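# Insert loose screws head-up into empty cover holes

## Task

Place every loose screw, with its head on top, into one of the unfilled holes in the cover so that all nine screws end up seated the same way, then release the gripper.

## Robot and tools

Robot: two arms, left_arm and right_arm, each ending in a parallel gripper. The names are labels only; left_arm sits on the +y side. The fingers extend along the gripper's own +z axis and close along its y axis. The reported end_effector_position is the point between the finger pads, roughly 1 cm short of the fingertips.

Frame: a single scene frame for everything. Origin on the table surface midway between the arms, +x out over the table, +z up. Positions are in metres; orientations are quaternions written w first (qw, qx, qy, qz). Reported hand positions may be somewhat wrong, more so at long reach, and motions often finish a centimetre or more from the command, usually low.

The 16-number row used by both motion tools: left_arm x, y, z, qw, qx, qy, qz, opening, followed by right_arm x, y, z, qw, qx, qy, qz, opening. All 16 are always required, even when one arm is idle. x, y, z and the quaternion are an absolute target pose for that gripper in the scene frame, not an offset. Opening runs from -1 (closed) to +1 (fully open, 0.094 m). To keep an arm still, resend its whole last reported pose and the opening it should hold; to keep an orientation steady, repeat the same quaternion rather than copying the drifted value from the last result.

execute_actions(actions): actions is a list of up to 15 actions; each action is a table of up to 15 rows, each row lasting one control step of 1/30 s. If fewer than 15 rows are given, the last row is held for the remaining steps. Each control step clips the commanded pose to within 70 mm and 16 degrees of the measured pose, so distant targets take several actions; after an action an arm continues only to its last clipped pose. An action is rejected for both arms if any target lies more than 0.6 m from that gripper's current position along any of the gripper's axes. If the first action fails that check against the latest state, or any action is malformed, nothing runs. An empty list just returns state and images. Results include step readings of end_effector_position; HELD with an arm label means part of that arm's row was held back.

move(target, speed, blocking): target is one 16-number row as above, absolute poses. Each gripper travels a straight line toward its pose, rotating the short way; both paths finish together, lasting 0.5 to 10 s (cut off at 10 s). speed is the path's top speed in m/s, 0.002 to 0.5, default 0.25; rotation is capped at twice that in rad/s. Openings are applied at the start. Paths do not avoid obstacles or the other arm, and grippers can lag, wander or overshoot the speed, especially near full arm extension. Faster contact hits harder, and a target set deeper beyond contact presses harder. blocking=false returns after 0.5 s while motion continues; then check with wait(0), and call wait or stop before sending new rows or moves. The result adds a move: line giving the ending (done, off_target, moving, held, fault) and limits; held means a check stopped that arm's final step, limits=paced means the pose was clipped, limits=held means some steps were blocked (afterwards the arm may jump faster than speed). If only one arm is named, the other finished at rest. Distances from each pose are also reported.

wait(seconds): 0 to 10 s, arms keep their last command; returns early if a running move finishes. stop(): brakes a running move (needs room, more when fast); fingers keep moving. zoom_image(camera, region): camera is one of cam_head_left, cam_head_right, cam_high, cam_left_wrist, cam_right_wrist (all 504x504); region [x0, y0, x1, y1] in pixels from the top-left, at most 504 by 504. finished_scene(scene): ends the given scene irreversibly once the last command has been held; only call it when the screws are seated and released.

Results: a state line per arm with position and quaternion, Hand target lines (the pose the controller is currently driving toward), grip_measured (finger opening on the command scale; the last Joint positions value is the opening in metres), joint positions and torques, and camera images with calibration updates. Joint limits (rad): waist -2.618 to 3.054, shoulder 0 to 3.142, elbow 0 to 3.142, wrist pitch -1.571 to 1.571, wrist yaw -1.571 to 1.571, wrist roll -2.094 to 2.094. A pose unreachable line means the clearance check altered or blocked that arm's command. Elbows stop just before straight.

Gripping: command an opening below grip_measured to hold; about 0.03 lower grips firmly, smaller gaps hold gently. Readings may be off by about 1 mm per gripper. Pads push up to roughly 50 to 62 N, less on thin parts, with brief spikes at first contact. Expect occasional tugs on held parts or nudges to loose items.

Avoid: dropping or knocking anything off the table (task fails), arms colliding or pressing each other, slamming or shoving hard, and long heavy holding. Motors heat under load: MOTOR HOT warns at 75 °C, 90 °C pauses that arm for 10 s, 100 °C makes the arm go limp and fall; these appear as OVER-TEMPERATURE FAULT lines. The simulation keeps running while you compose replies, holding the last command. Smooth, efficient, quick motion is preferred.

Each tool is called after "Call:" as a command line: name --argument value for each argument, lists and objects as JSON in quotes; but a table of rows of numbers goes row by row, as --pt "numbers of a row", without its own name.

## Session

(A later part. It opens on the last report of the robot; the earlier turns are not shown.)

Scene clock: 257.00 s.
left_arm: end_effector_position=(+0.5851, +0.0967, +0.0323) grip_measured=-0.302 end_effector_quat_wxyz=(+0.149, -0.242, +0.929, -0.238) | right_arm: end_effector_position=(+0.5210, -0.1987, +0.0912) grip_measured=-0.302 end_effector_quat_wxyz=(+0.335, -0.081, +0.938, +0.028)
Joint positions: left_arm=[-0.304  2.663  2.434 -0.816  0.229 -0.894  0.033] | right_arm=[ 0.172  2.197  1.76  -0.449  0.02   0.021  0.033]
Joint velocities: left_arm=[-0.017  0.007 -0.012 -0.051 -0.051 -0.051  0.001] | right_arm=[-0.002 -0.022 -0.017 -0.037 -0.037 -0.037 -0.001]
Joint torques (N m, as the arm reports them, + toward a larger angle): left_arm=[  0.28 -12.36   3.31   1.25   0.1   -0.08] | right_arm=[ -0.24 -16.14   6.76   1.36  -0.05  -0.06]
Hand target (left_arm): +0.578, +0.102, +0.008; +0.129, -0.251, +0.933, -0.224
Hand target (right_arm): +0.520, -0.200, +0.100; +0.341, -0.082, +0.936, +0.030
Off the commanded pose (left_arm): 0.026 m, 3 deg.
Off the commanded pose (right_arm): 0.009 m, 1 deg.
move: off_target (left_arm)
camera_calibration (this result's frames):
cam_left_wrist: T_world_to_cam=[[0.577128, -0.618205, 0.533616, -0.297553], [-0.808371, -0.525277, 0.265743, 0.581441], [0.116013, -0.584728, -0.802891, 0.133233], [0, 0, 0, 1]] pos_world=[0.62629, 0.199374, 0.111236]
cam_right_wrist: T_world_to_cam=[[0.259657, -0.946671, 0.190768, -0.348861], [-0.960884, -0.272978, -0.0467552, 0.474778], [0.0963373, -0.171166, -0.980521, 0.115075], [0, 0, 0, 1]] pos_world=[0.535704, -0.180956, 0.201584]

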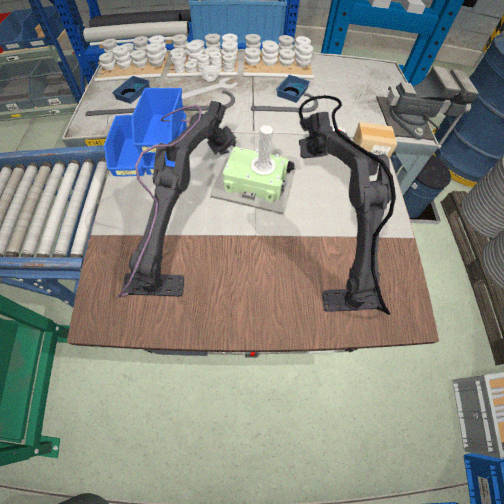

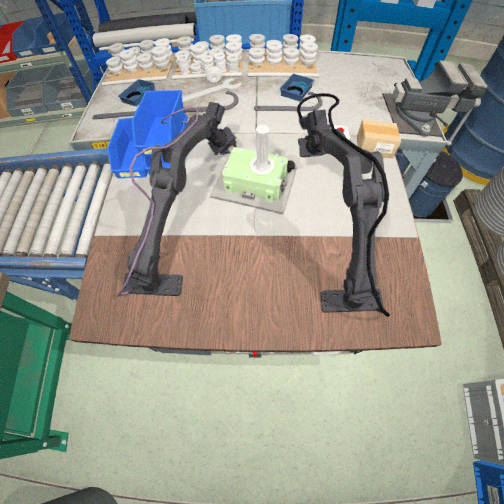

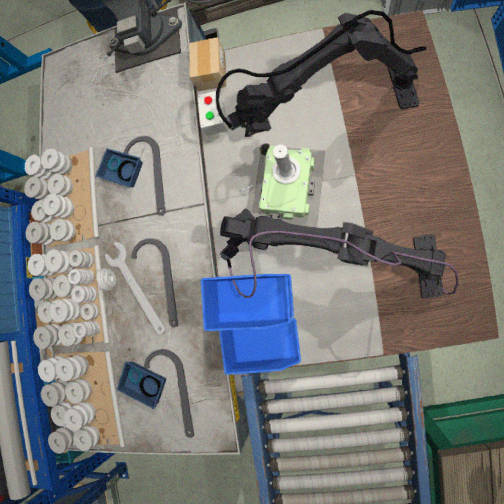

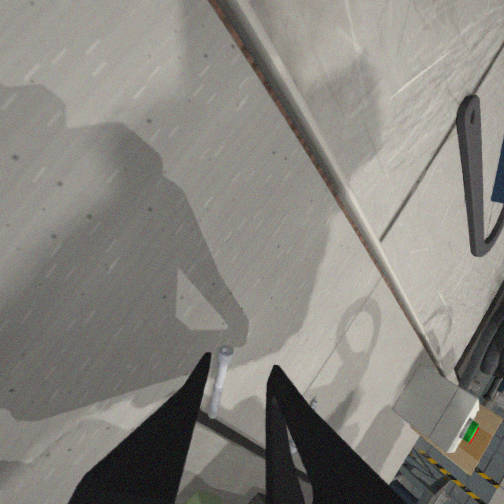

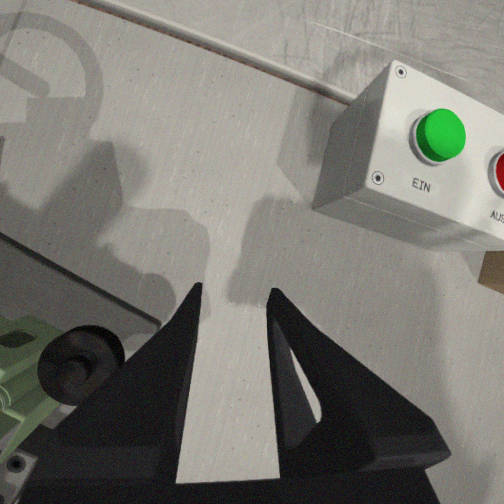

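Touching down; close.

Call:
move --target '[0.58,0.102,0.01,0.129,-0.251,0.933,-0.224,-1,0.52,-0.2,0.1,0.341,-0.082,0.936,0.03,-0.3]'

Call:
move --target '[0.57,0.11,0.1,0.129,-0.251,0.933,-0.224,-1,0.52,-0.2,0.1,0.341,-0.082,0.936,0.03,-0.3]' --speed 0.1

Scene clock: 258.03 s.
left_arm: end_effector_position=(+0.5846, +0.0968, +0.0251) grip_measured=-0.984 end_effector_quat_wxyz=(+0.145, -0.243, +0.930, -0.236) | right_arm: end_effector_position=(+0.5210, -0.1987, +0.0912) grip_measured=-0.302 end_effector_quat_wxyz=(+0.335, -0.081, +0.938, +0.028)
Joint positions: left_arm=[-0.304  2.675  2.434 -0.813  0.23  -0.894  0.001] | right_arm=[ 0.172  2.197  1.76  -0.449  0.02   0.021  0.033]
Joint velocities: left_arm=[-0.007 -0.002 -0.022  0.022  0.007 -0.037 -0.001] | right_arm=[ 0.007  0.002 -0.007 -0.007  0.007  0.051  0.001]
Joint torques (N m, as the arm reports them, + toward a larger angle): left_arm=[  0.48 -12.22   6.15   0.97   0.09  -0.06] | right_arm=[ -0.2  -16.14   6.78   1.36  -0.04  -0.06]
Hand target (left_arm): +0.580, +0.102, +0.010; +0.129, -0.251, +0.933, -0.224
Hand target (right_arm): +0.520, -0.200, +0.100; +0.341, -0.082, +0.936, +0.030
Off the commanded pose (left_arm): 0.017 m, 2 deg.
Off the commanded pose (right_arm): 0.009 m, 1 deg.
move: off_target (left_arm)
camera_calibration (this result's frames):
cam_left_wrist: T_world_to_cam=[[0.582187, -0.619095, 0.527048, -0.296046], [-0.805815, -0.525667, 0.272647, 0.581362], [0.108258, -0.583435, -0.804913, 0.132102], [0, 0, 0, 1]] pos_world=[0.626523, 0.199395, 0.103855]
cam_right_wrist: T_world_to_cam=[[0.259657, -0.946671, 0.190768, -0.348861], [-0.960884, -0.272978, -0.0467552, 0.474778], [0.0963373, -0.171166, -0.980521, 0.115075], [0, 0, 0, 1]] pos_world=[0.535704, -0.180956, 0.201584]

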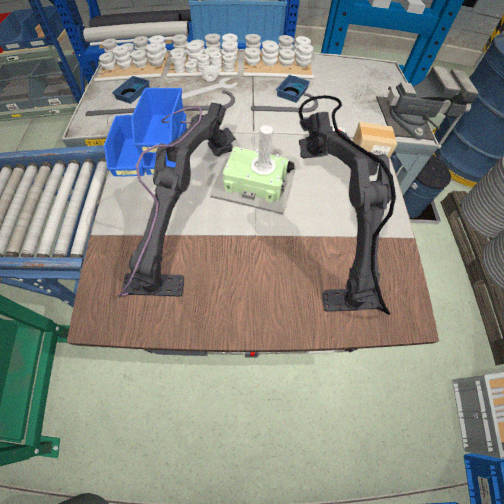

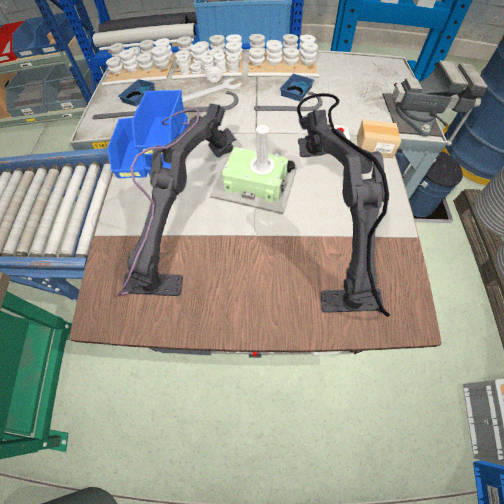

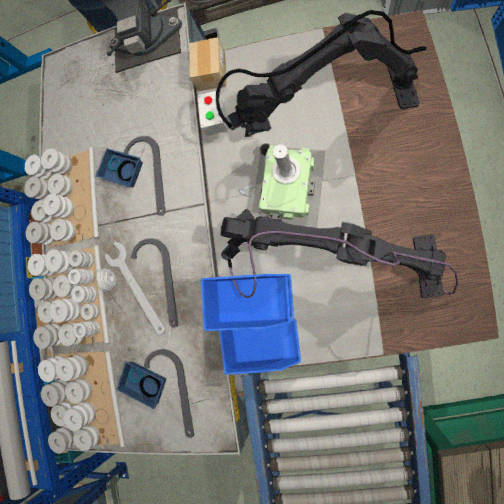

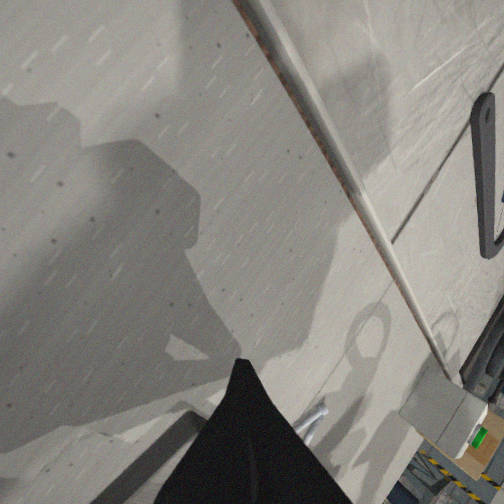

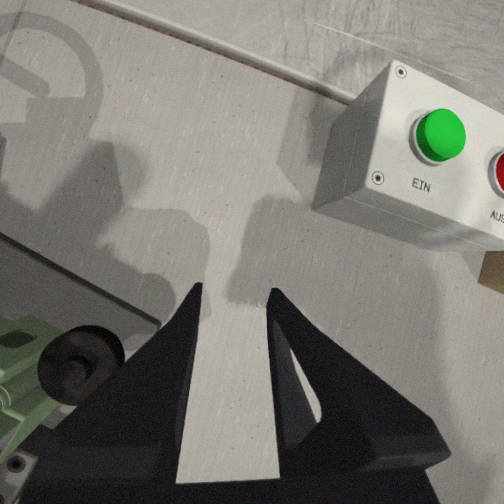

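Scene clock: 259.70 s.
left_arm: end_effector_position=(+0.5665, +0.1029, +0.0943) grip_measured=-0.984 end_effector_quat_wxyz=(+0.127, -0.247, +0.934, -0.224) | right_arm: end_effector_position=(+0.5210, -0.1987, +0.0912) grip_measured=-0.302 end_effector_quat_wxyz=(+0.335, -0.081, +0.938, +0.028)
Joint positions: left_arm=[-0.304  2.717  2.816 -1.197  0.23  -0.894  0.001] | right_arm=[ 0.172  2.197  1.76  -0.449  0.02   0.021  0.033]
Joint velocities: left_arm=[ 0.012 -0.017  0.046 -0.037 -0.051  0.022 -0.001] | right_arm=[ 0.007 -0.012 -0.012  0.007 -0.022  0.066 -0.001]
Joint torques (N m, as the arm reports them, + toward a larger angle): left_arm=[  1.15 -13.05   7.68   1.     0.13  -0.01] | right_arm=[ -0.19 -16.15   6.78   1.35  -0.05  -0.05]
Hand target (left_arm): +0.570, +0.110, +0.100; +0.132, -0.251, +0.932, -0.226
Hand target (right_arm): +0.520, -0.200, +0.100; +0.341, -0.082, +0.936, +0.030
Off the commanded pose (left_arm): 0.010 m, 1 deg.
Off the commanded pose (right_arm): 0.009 m, 1 deg.
move: done
camera_calibration (this result's frames):
cam_left_wrist: T_world_to_cam=[[0.603431, -0.626181, 0.493729, -0.326425], [-0.793927, -0.529633, 0.298613, 0.542307], [0.0745095, -0.572177, -0.816739, 0.212375], [0, 0, 0, 1]] pos_world=[0.611703, 0.204339, 0.172681]
cam_right_wrist: T_world_to_cam=[[0.259657, -0.946671, 0.190768, -0.348861], [-0.960884, -0.272978, -0.0467552, 0.474778], [0.0963373, -0.171166, -0.980521, 0.115075], [0, 0, 0, 1]] pos_world=[0.535704, -0.180956, 0.201584]

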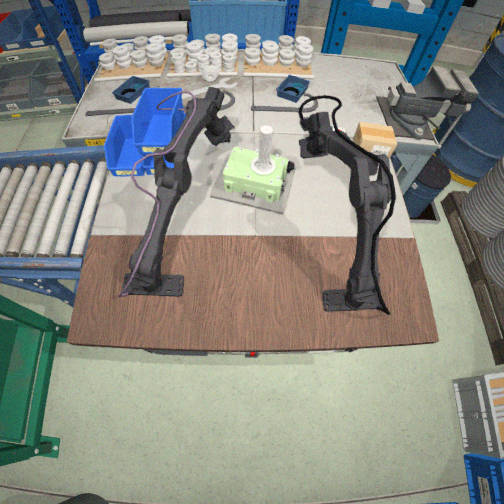

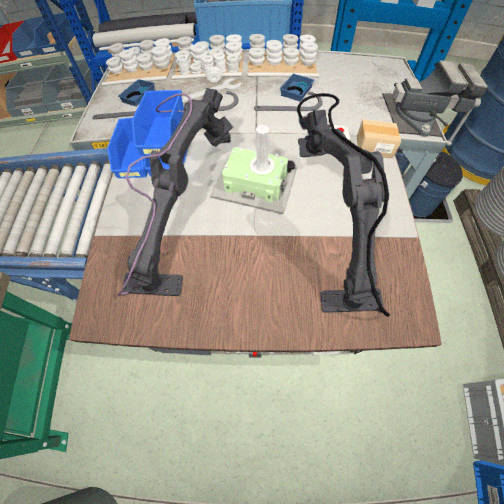

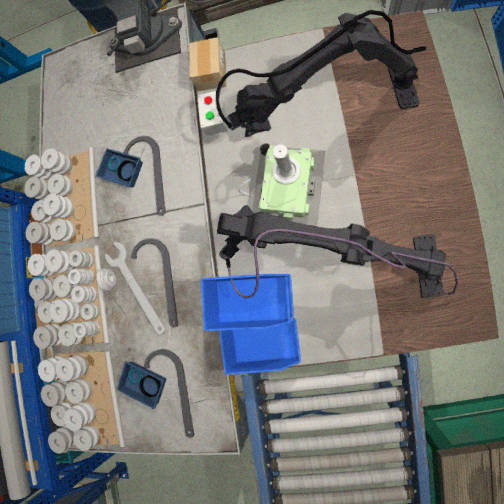

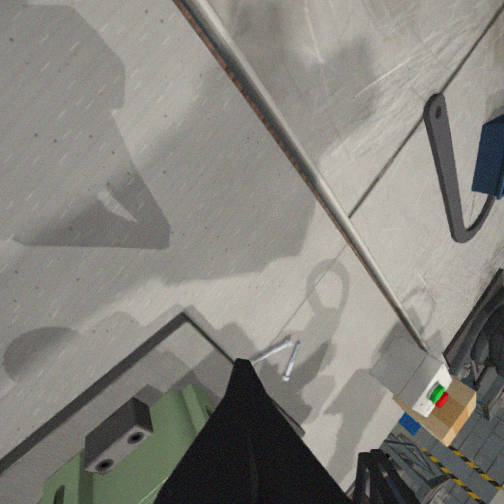

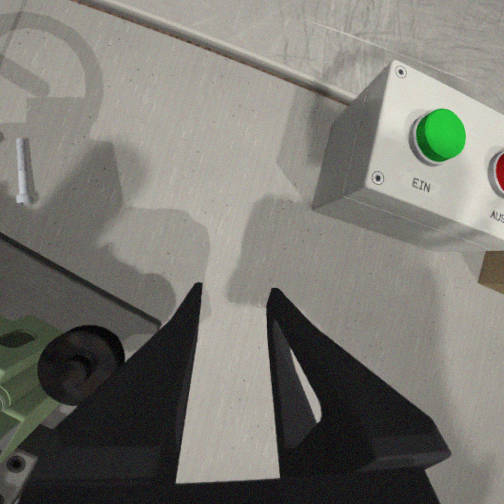

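Call:
move --target '[0.45,0.2,0.15,0.129,-0.251,0.933,-0.224,-1,0.565,0.03,0.06,0.4,-0.58,0.58,0.4,-0.5]' --speed 0.12

Call:
move --target '[0.45,0.2,0.15,0.129,-0.251,0.933,-0.224,-1,0.565,0.03,0.005,0.4,-0.58,0.58,0.4,-0.5]' --speed 0.04

Call:
move --target '[0.45,0.2,0.15,0.129,-0.251,0.933,-0.224,-1,0.56,-0.11,0.005,0.4,-0.58,0.58,0.4,-0.5]' --speed 0.04

Call:
move --target '[0.45,0.2,0.15,0.129,-0.251,0.933,-0.224,-1,0.54,-0.13,0.1,0.341,-0.082,0.936,0.03,-0.3]' --speed 0.1

Scene clock: 266.73 s.
left_arm: end_effector_position=(+0.4515, +0.1927, +0.1420) grip_measured=-0.984 end_effector_quat_wxyz=(+0.122, -0.249, +0.935, -0.223) | right_arm: end_effector_position=(+0.5677, +0.0237, +0.0623) grip_measured=-0.498 end_effector_quat_wxyz=(+0.492, -0.515, +0.609, +0.350)
Joint positions: left_arm=[-0.18   1.943  1.69  -0.885  0.285 -0.783  0.001] | right_arm=[ 0.257  3.061  2.84  -0.284 -0.975 -0.512  0.024]
Joint velocities: left_arm=[ 0.002 -0.017  0.017 -0.066  0.007 -0.066  0.001] | right_arm=[ 0.012  0.007 -0.002 -0.022 -0.066  0.037  0.001]
Joint torques (N m, as the arm reports them, + toward a larger angle): left_arm=[  1.36 -11.41   4.64   1.04   0.17   0.06] | right_arm=[  0.37 -17.62   9.3    1.5   -0.38   0.06]
Hand target (left_arm): +0.449, +0.200, +0.149; +0.129, -0.251, +0.933, -0.223
Hand target (right_arm): +0.565, +0.028, +0.061; +0.491, -0.516, +0.604, +0.357
Off the commanded pose (left_arm): 0.011 m, 1 deg.
Off the commanded pose (right_arm): 0.007 m, 15 deg.
elbow stopped short (right arm): the move would have taken joint 3 (elbow) straighter than the controller allows; a more bent joint 3 avoids this.
move: off_target (left_arm, right_arm)
camera_calibration (this result's frames):
cam_left_wrist: T_world_to_cam=[[0.611266, -0.624676, 0.485937, -0.227006], [-0.788653, -0.532133, 0.307995, 0.481168], [0.0661857, -0.571502, -0.817927, 0.315075], [0, 0, 0, 1]] pos_world=[0.497382, 0.294307, 0.219821]
cam_right_wrist: T_world_to_cam=[[0.926129, -0.245873, 0.286062, -0.545794], [-0.0289065, -0.802401, -0.596085, 0.096617], [0.376097, 0.543783, -0.750234, -0.0698045], [0, 0, 0, 1]] pos_world=[0.534522, -0.0187118, 0.161353]

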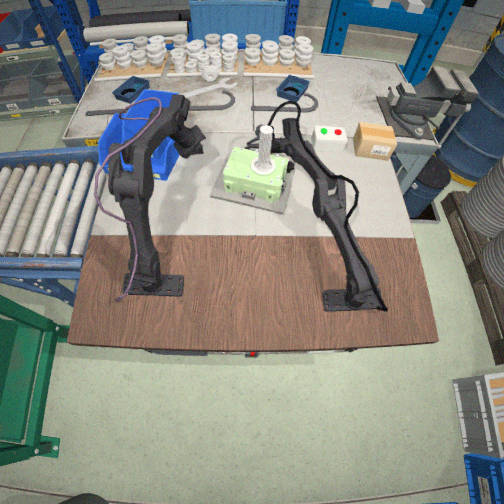

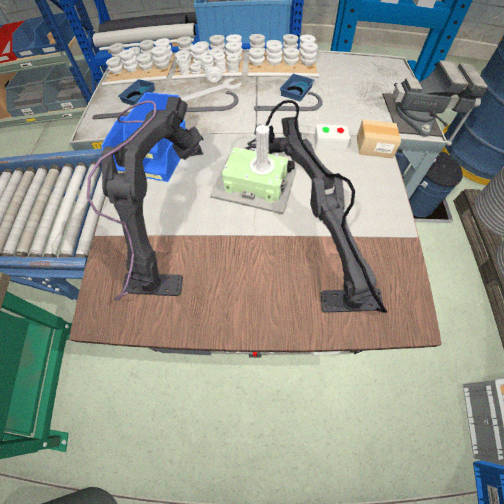

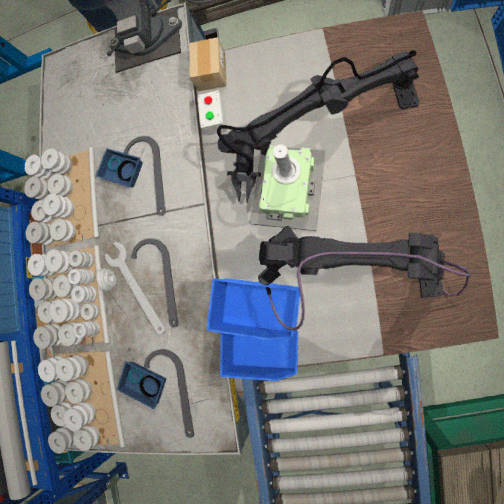

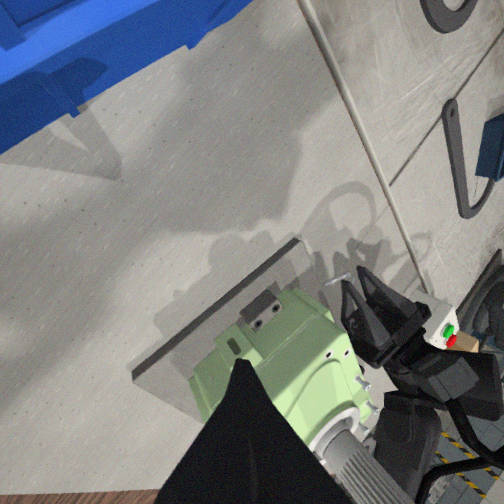

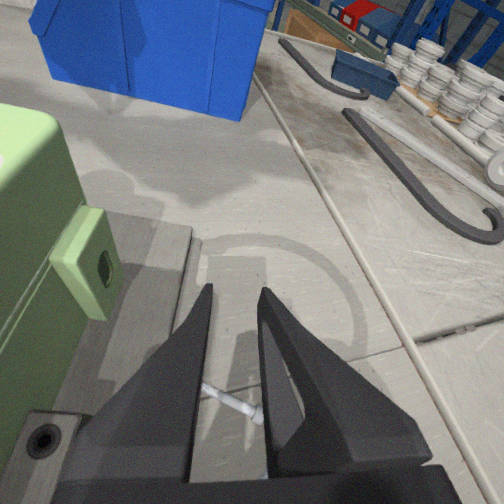

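Scene clock: 270.13 s.
left_arm: end_effector_position=(+0.4515, +0.1927, +0.1420) grip_measured=-0.984 end_effector_quat_wxyz=(+0.122, -0.249, +0.935, -0.223) | right_arm: end_effector_position=(+0.5726, +0.0247, +0.0498) grip_measured=-0.499 end_effector_quat_wxyz=(+0.512, -0.523, +0.592, +0.337)
Joint positions: left_arm=[-0.18   1.943  1.69  -0.885  0.285 -0.783  0.001] | right_arm=[ 0.257  3.1    2.843 -0.2   -0.971 -0.527  0.024]
Joint velocities: left_arm=[-0.012  0.007 -0.012  0.051 -0.022 -0.022  0.   ] | right_arm=[-0.007  0.002  0.017  0.007  0.022  0.095  0.001]
Joint torques (N m, as the arm reports them, + toward a larger angle): left_arm=[  1.29 -11.18   5.29   0.98   0.17   0.05] | right_arm=[  0.69 -15.77   4.16   1.53  -0.21  -0.06]
Hand target (left_arm): +0.450, +0.200, +0.150; +0.129, -0.251, +0.933, -0.224
Hand target (right_arm): +0.562, +0.029, +0.006; +0.481, -0.520, +0.612, +0.351
Off the commanded pose (left_arm): 0.011 m, 1 deg.
Off the commanded pose (right_arm): 0.046 m, 16 deg; orientation clipped at the last step of the last action.
elbow stopped short (right arm): the move would have taken joint 3 (elbow) straighter than the controller allows; a more bent joint 3 avoids this.
joint sent to its limit (right arm) — the command would take joint 2 (shoulder) past its upper limit, so that joint was sent only as far as its limit.
move: off_target (left_arm, right_arm); limits=paced
camera_calibration (this result's frames):
cam_left_wrist: T_world_to_cam=[[0.611266, -0.624676, 0.485937, -0.227006], [-0.788653, -0.532133, 0.307995, 0.481168], [0.0661857, -0.571502, -0.817927, 0.315075], [0, 0, 0, 1]] pos_world=[0.497382, 0.294307, 0.219821]
cam_right_wrist: T_world_to_cam=[[0.907216, -0.24823, 0.33962, -0.538296], [0.00754086, -0.797612, -0.603123, 0.0694672], [0.420598, 0.549724, -0.721734, -0.108628], [0, 0, 0, 1]] pos_world=[0.533515, -0.0184981, 0.146313]

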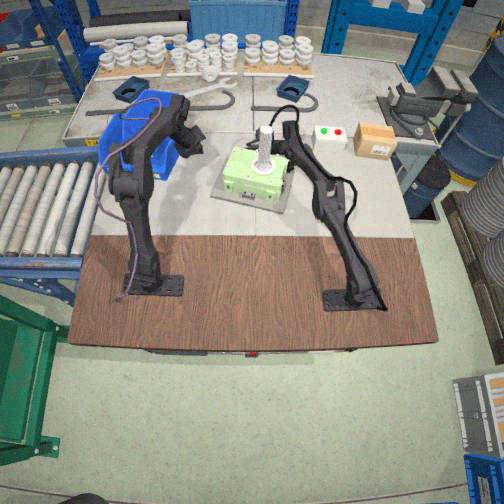

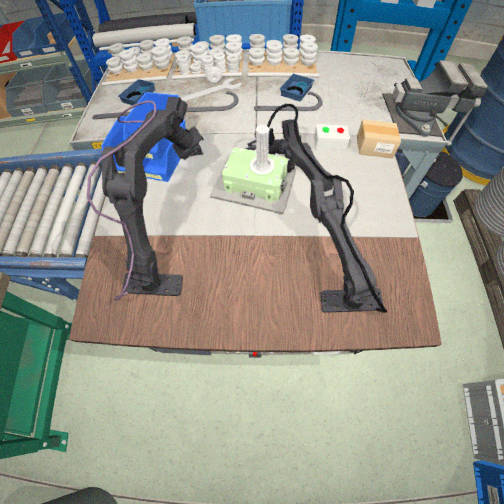

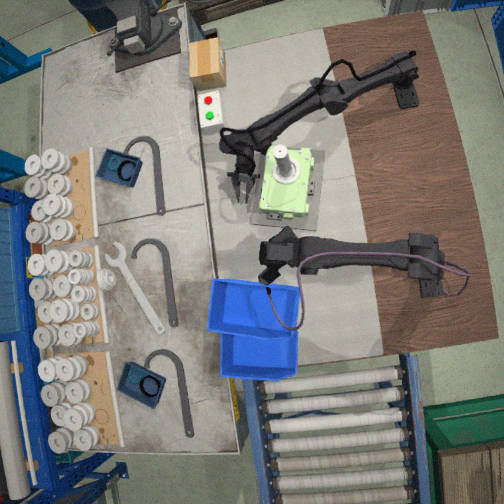

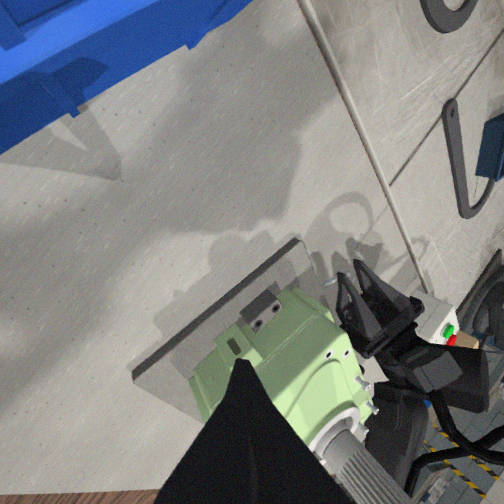

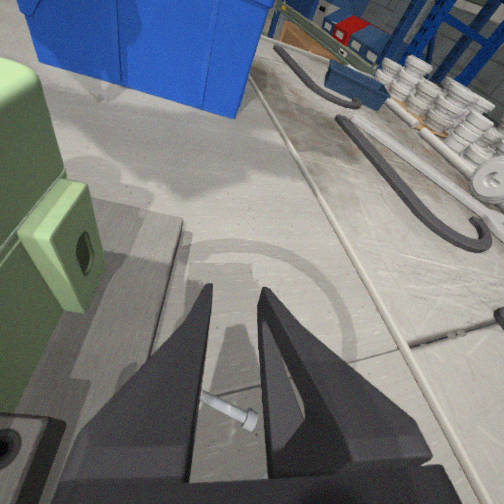

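Scene clock: 274.07 s.
left_arm: end_effector_position=(+0.4515, +0.1927, +0.1420) grip_measured=-0.984 end_effector_quat_wxyz=(+0.122, -0.249, +0.935, -0.223) | right_arm: end_effector_position=(+0.5573, -0.0925, +0.0332) grip_measured=-0.499 end_effector_quat_wxyz=(-0.487, +0.548, -0.564, -0.378)
Joint positions: left_arm=[-0.18   1.943  1.69  -0.885  0.285 -0.783  0.001] | right_arm=[ 0.052  3.094  2.843 -0.595 -1.246 -0.93   0.024]
Joint velocities: left_arm=[-0.002  0.017 -0.012 -0.022 -0.066 -0.037 -0.001] | right_arm=[-0.017 -0.007  0.002 -0.022 -0.022 -0.081  0.   ]
Joint torques (N m, as the arm reports them, + toward a larger angle): left_arm=[  1.29 -11.17   5.28   0.98   0.17   0.05] | right_arm=[ -1.49 -16.6    7.11   0.48   0.    -0.21]
Hand target (left_arm): +0.450, +0.200, +0.150; +0.129, -0.251, +0.933, -0.224
Hand target (right_arm): +0.558, -0.110, +0.006; -0.463, +0.533, -0.602, -0.373
Off the commanded pose (left_arm): 0.011 m, 1 deg.
Off the commanded pose (right_arm): 0.033 m, 11 deg.
move: off_target (left_arm, right_arm)
camera_calibration (this result's frames):
cam_left_wrist: T_world_to_cam=[[0.611266, -0.624676, 0.485937, -0.227006], [-0.788653, -0.532133, 0.307995, 0.481168], [0.0661857, -0.571502, -0.817927, 0.315075], [0, 0, 0, 1]] pos_world=[0.497382, 0.294307, 0.219821]
cam_right_wrist: T_world_to_cam=[[0.939374, -0.144247, 0.311077, -0.555217], [0.0843918, -0.782048, -0.617478, -0.074778], [0.332347, 0.606295, -0.722463, 0.00467106], [0, 0, 0, 1]] pos_world=[0.526314, -0.1414, 0.129916]

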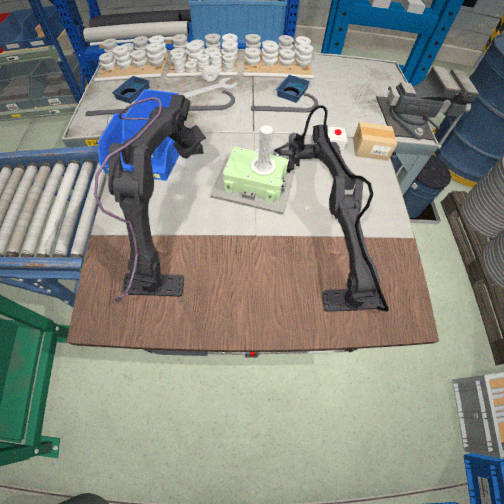

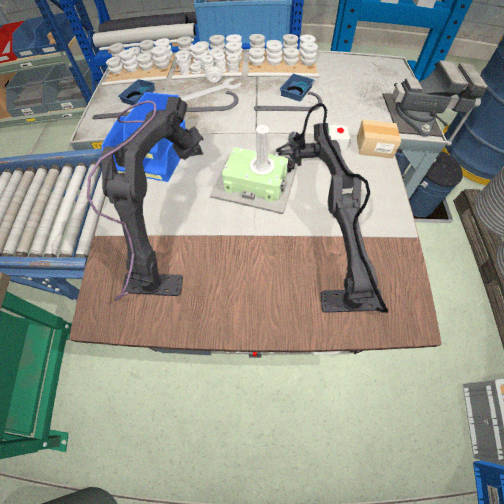

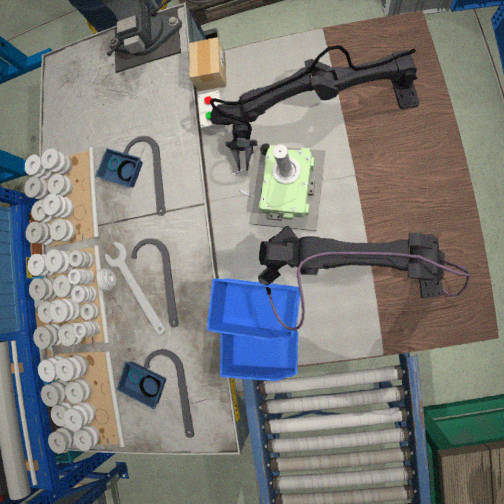

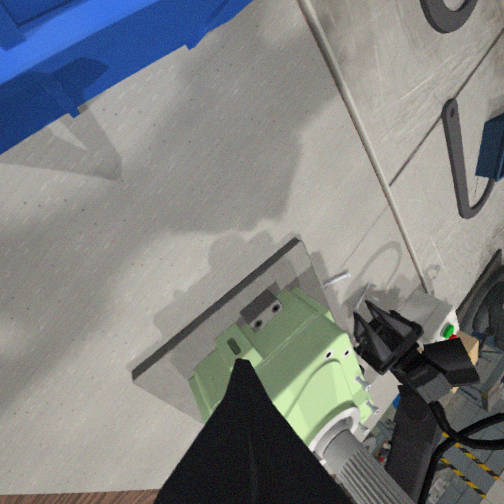

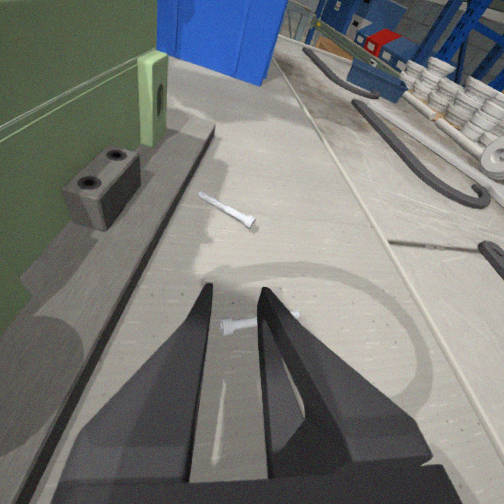

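Scene clock: 281.87 s.
left_arm: end_effector_position=(+0.4515, +0.1927, +0.1420) grip_measured=-0.984 end_effector_quat_wxyz=(+0.122, -0.249, +0.935, -0.223) | right_arm: end_effector_position=(+0.5403, -0.1317, +0.1046) grip_measured=-0.302 end_effector_quat_wxyz=(+0.346, -0.082, +0.934, +0.033)
Joint positions: left_arm=[-0.18   1.943  1.69  -0.885  0.285 -0.783  0.001] | right_arm=[ 0.293  2.332  2.026 -0.56   0.089  0.112  0.033]
Joint velocities: left_arm=[ 0.007  0.002 -0.007  0.037 -0.051 -0.051  0.001] | right_arm=[ 0.022 -0.012 -0.017  0.037 -0.037  0.037  0.   ]
Joint torques (N m, as the arm reports them, + toward a larger angle): left_arm=[  1.29 -11.17   5.3    0.99   0.18   0.05] | right_arm=[  0.51 -13.89   9.15   1.24   0.09   0.09]
Hand target (left_arm): +0.450, +0.200, +0.150; +0.129, -0.251, +0.933, -0.224
Hand target (right_arm): +0.541, -0.128, +0.099; +0.340, -0.082, +0.937, +0.030
Off the commanded pose (left_arm): 0.011 m, 1 deg.
Off the commanded pose (right_arm): 0.005 m, 1 deg.
move: off_target (left_arm)
camera_calibration (this result's frames):
cam_left_wrist: T_world_to_cam=[[0.611266, -0.624676, 0.485937, -0.227006], [-0.788653, -0.532133, 0.307995, 0.481168], [0.0661857, -0.571502, -0.817927, 0.315075], [0, 0, 0, 1]] pos_world=[0.497382, 0.294307, 0.219821]
cam_right_wrist: T_world_to_cam=[[0.261477, -0.947176, 0.185707, -0.293491], [-0.957872, -0.278321, -0.0708472, 0.512405], [0.118791, -0.159359, -0.980048, 0.127192], [0, 0, 0, 1]] pos_world=[0.55245, -0.115106, 0.21546]

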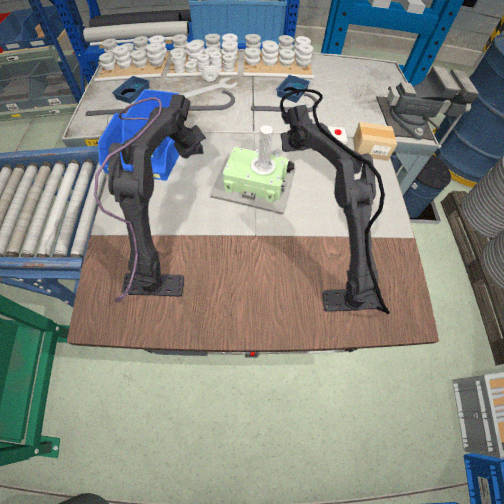

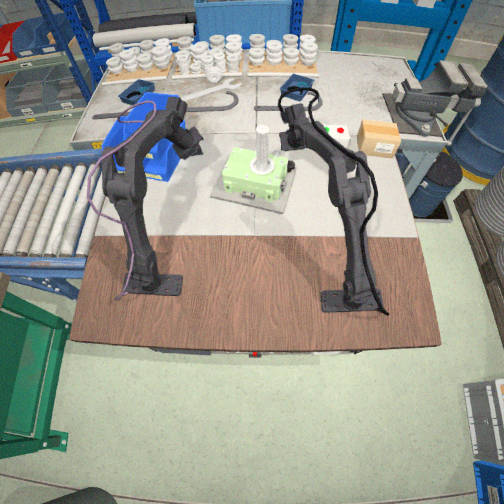

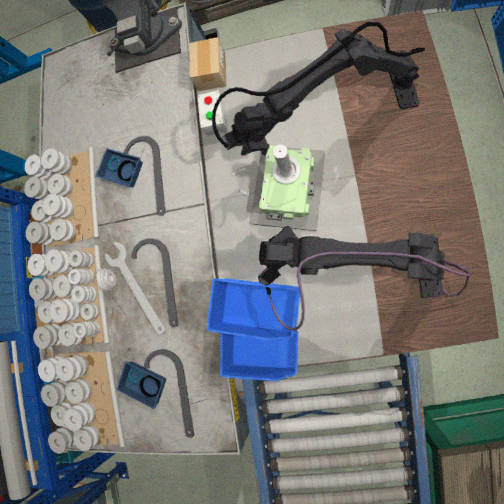

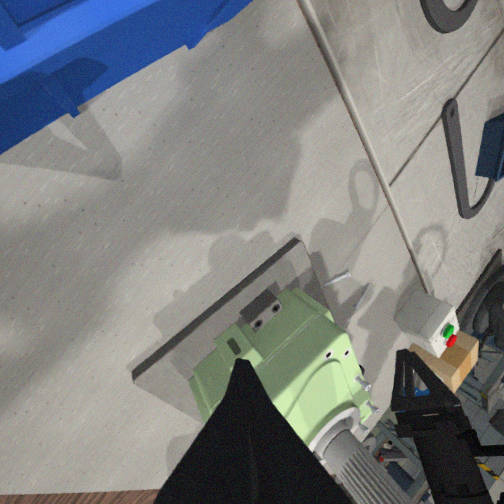

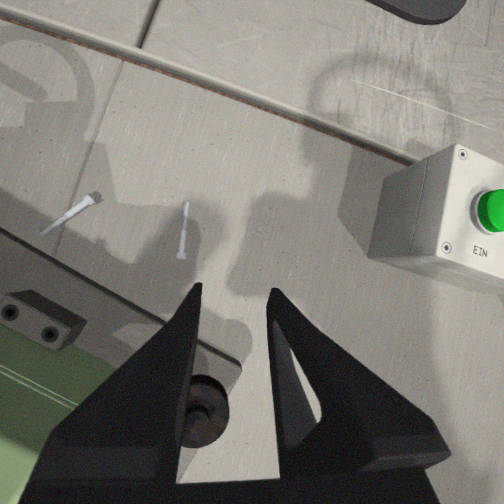

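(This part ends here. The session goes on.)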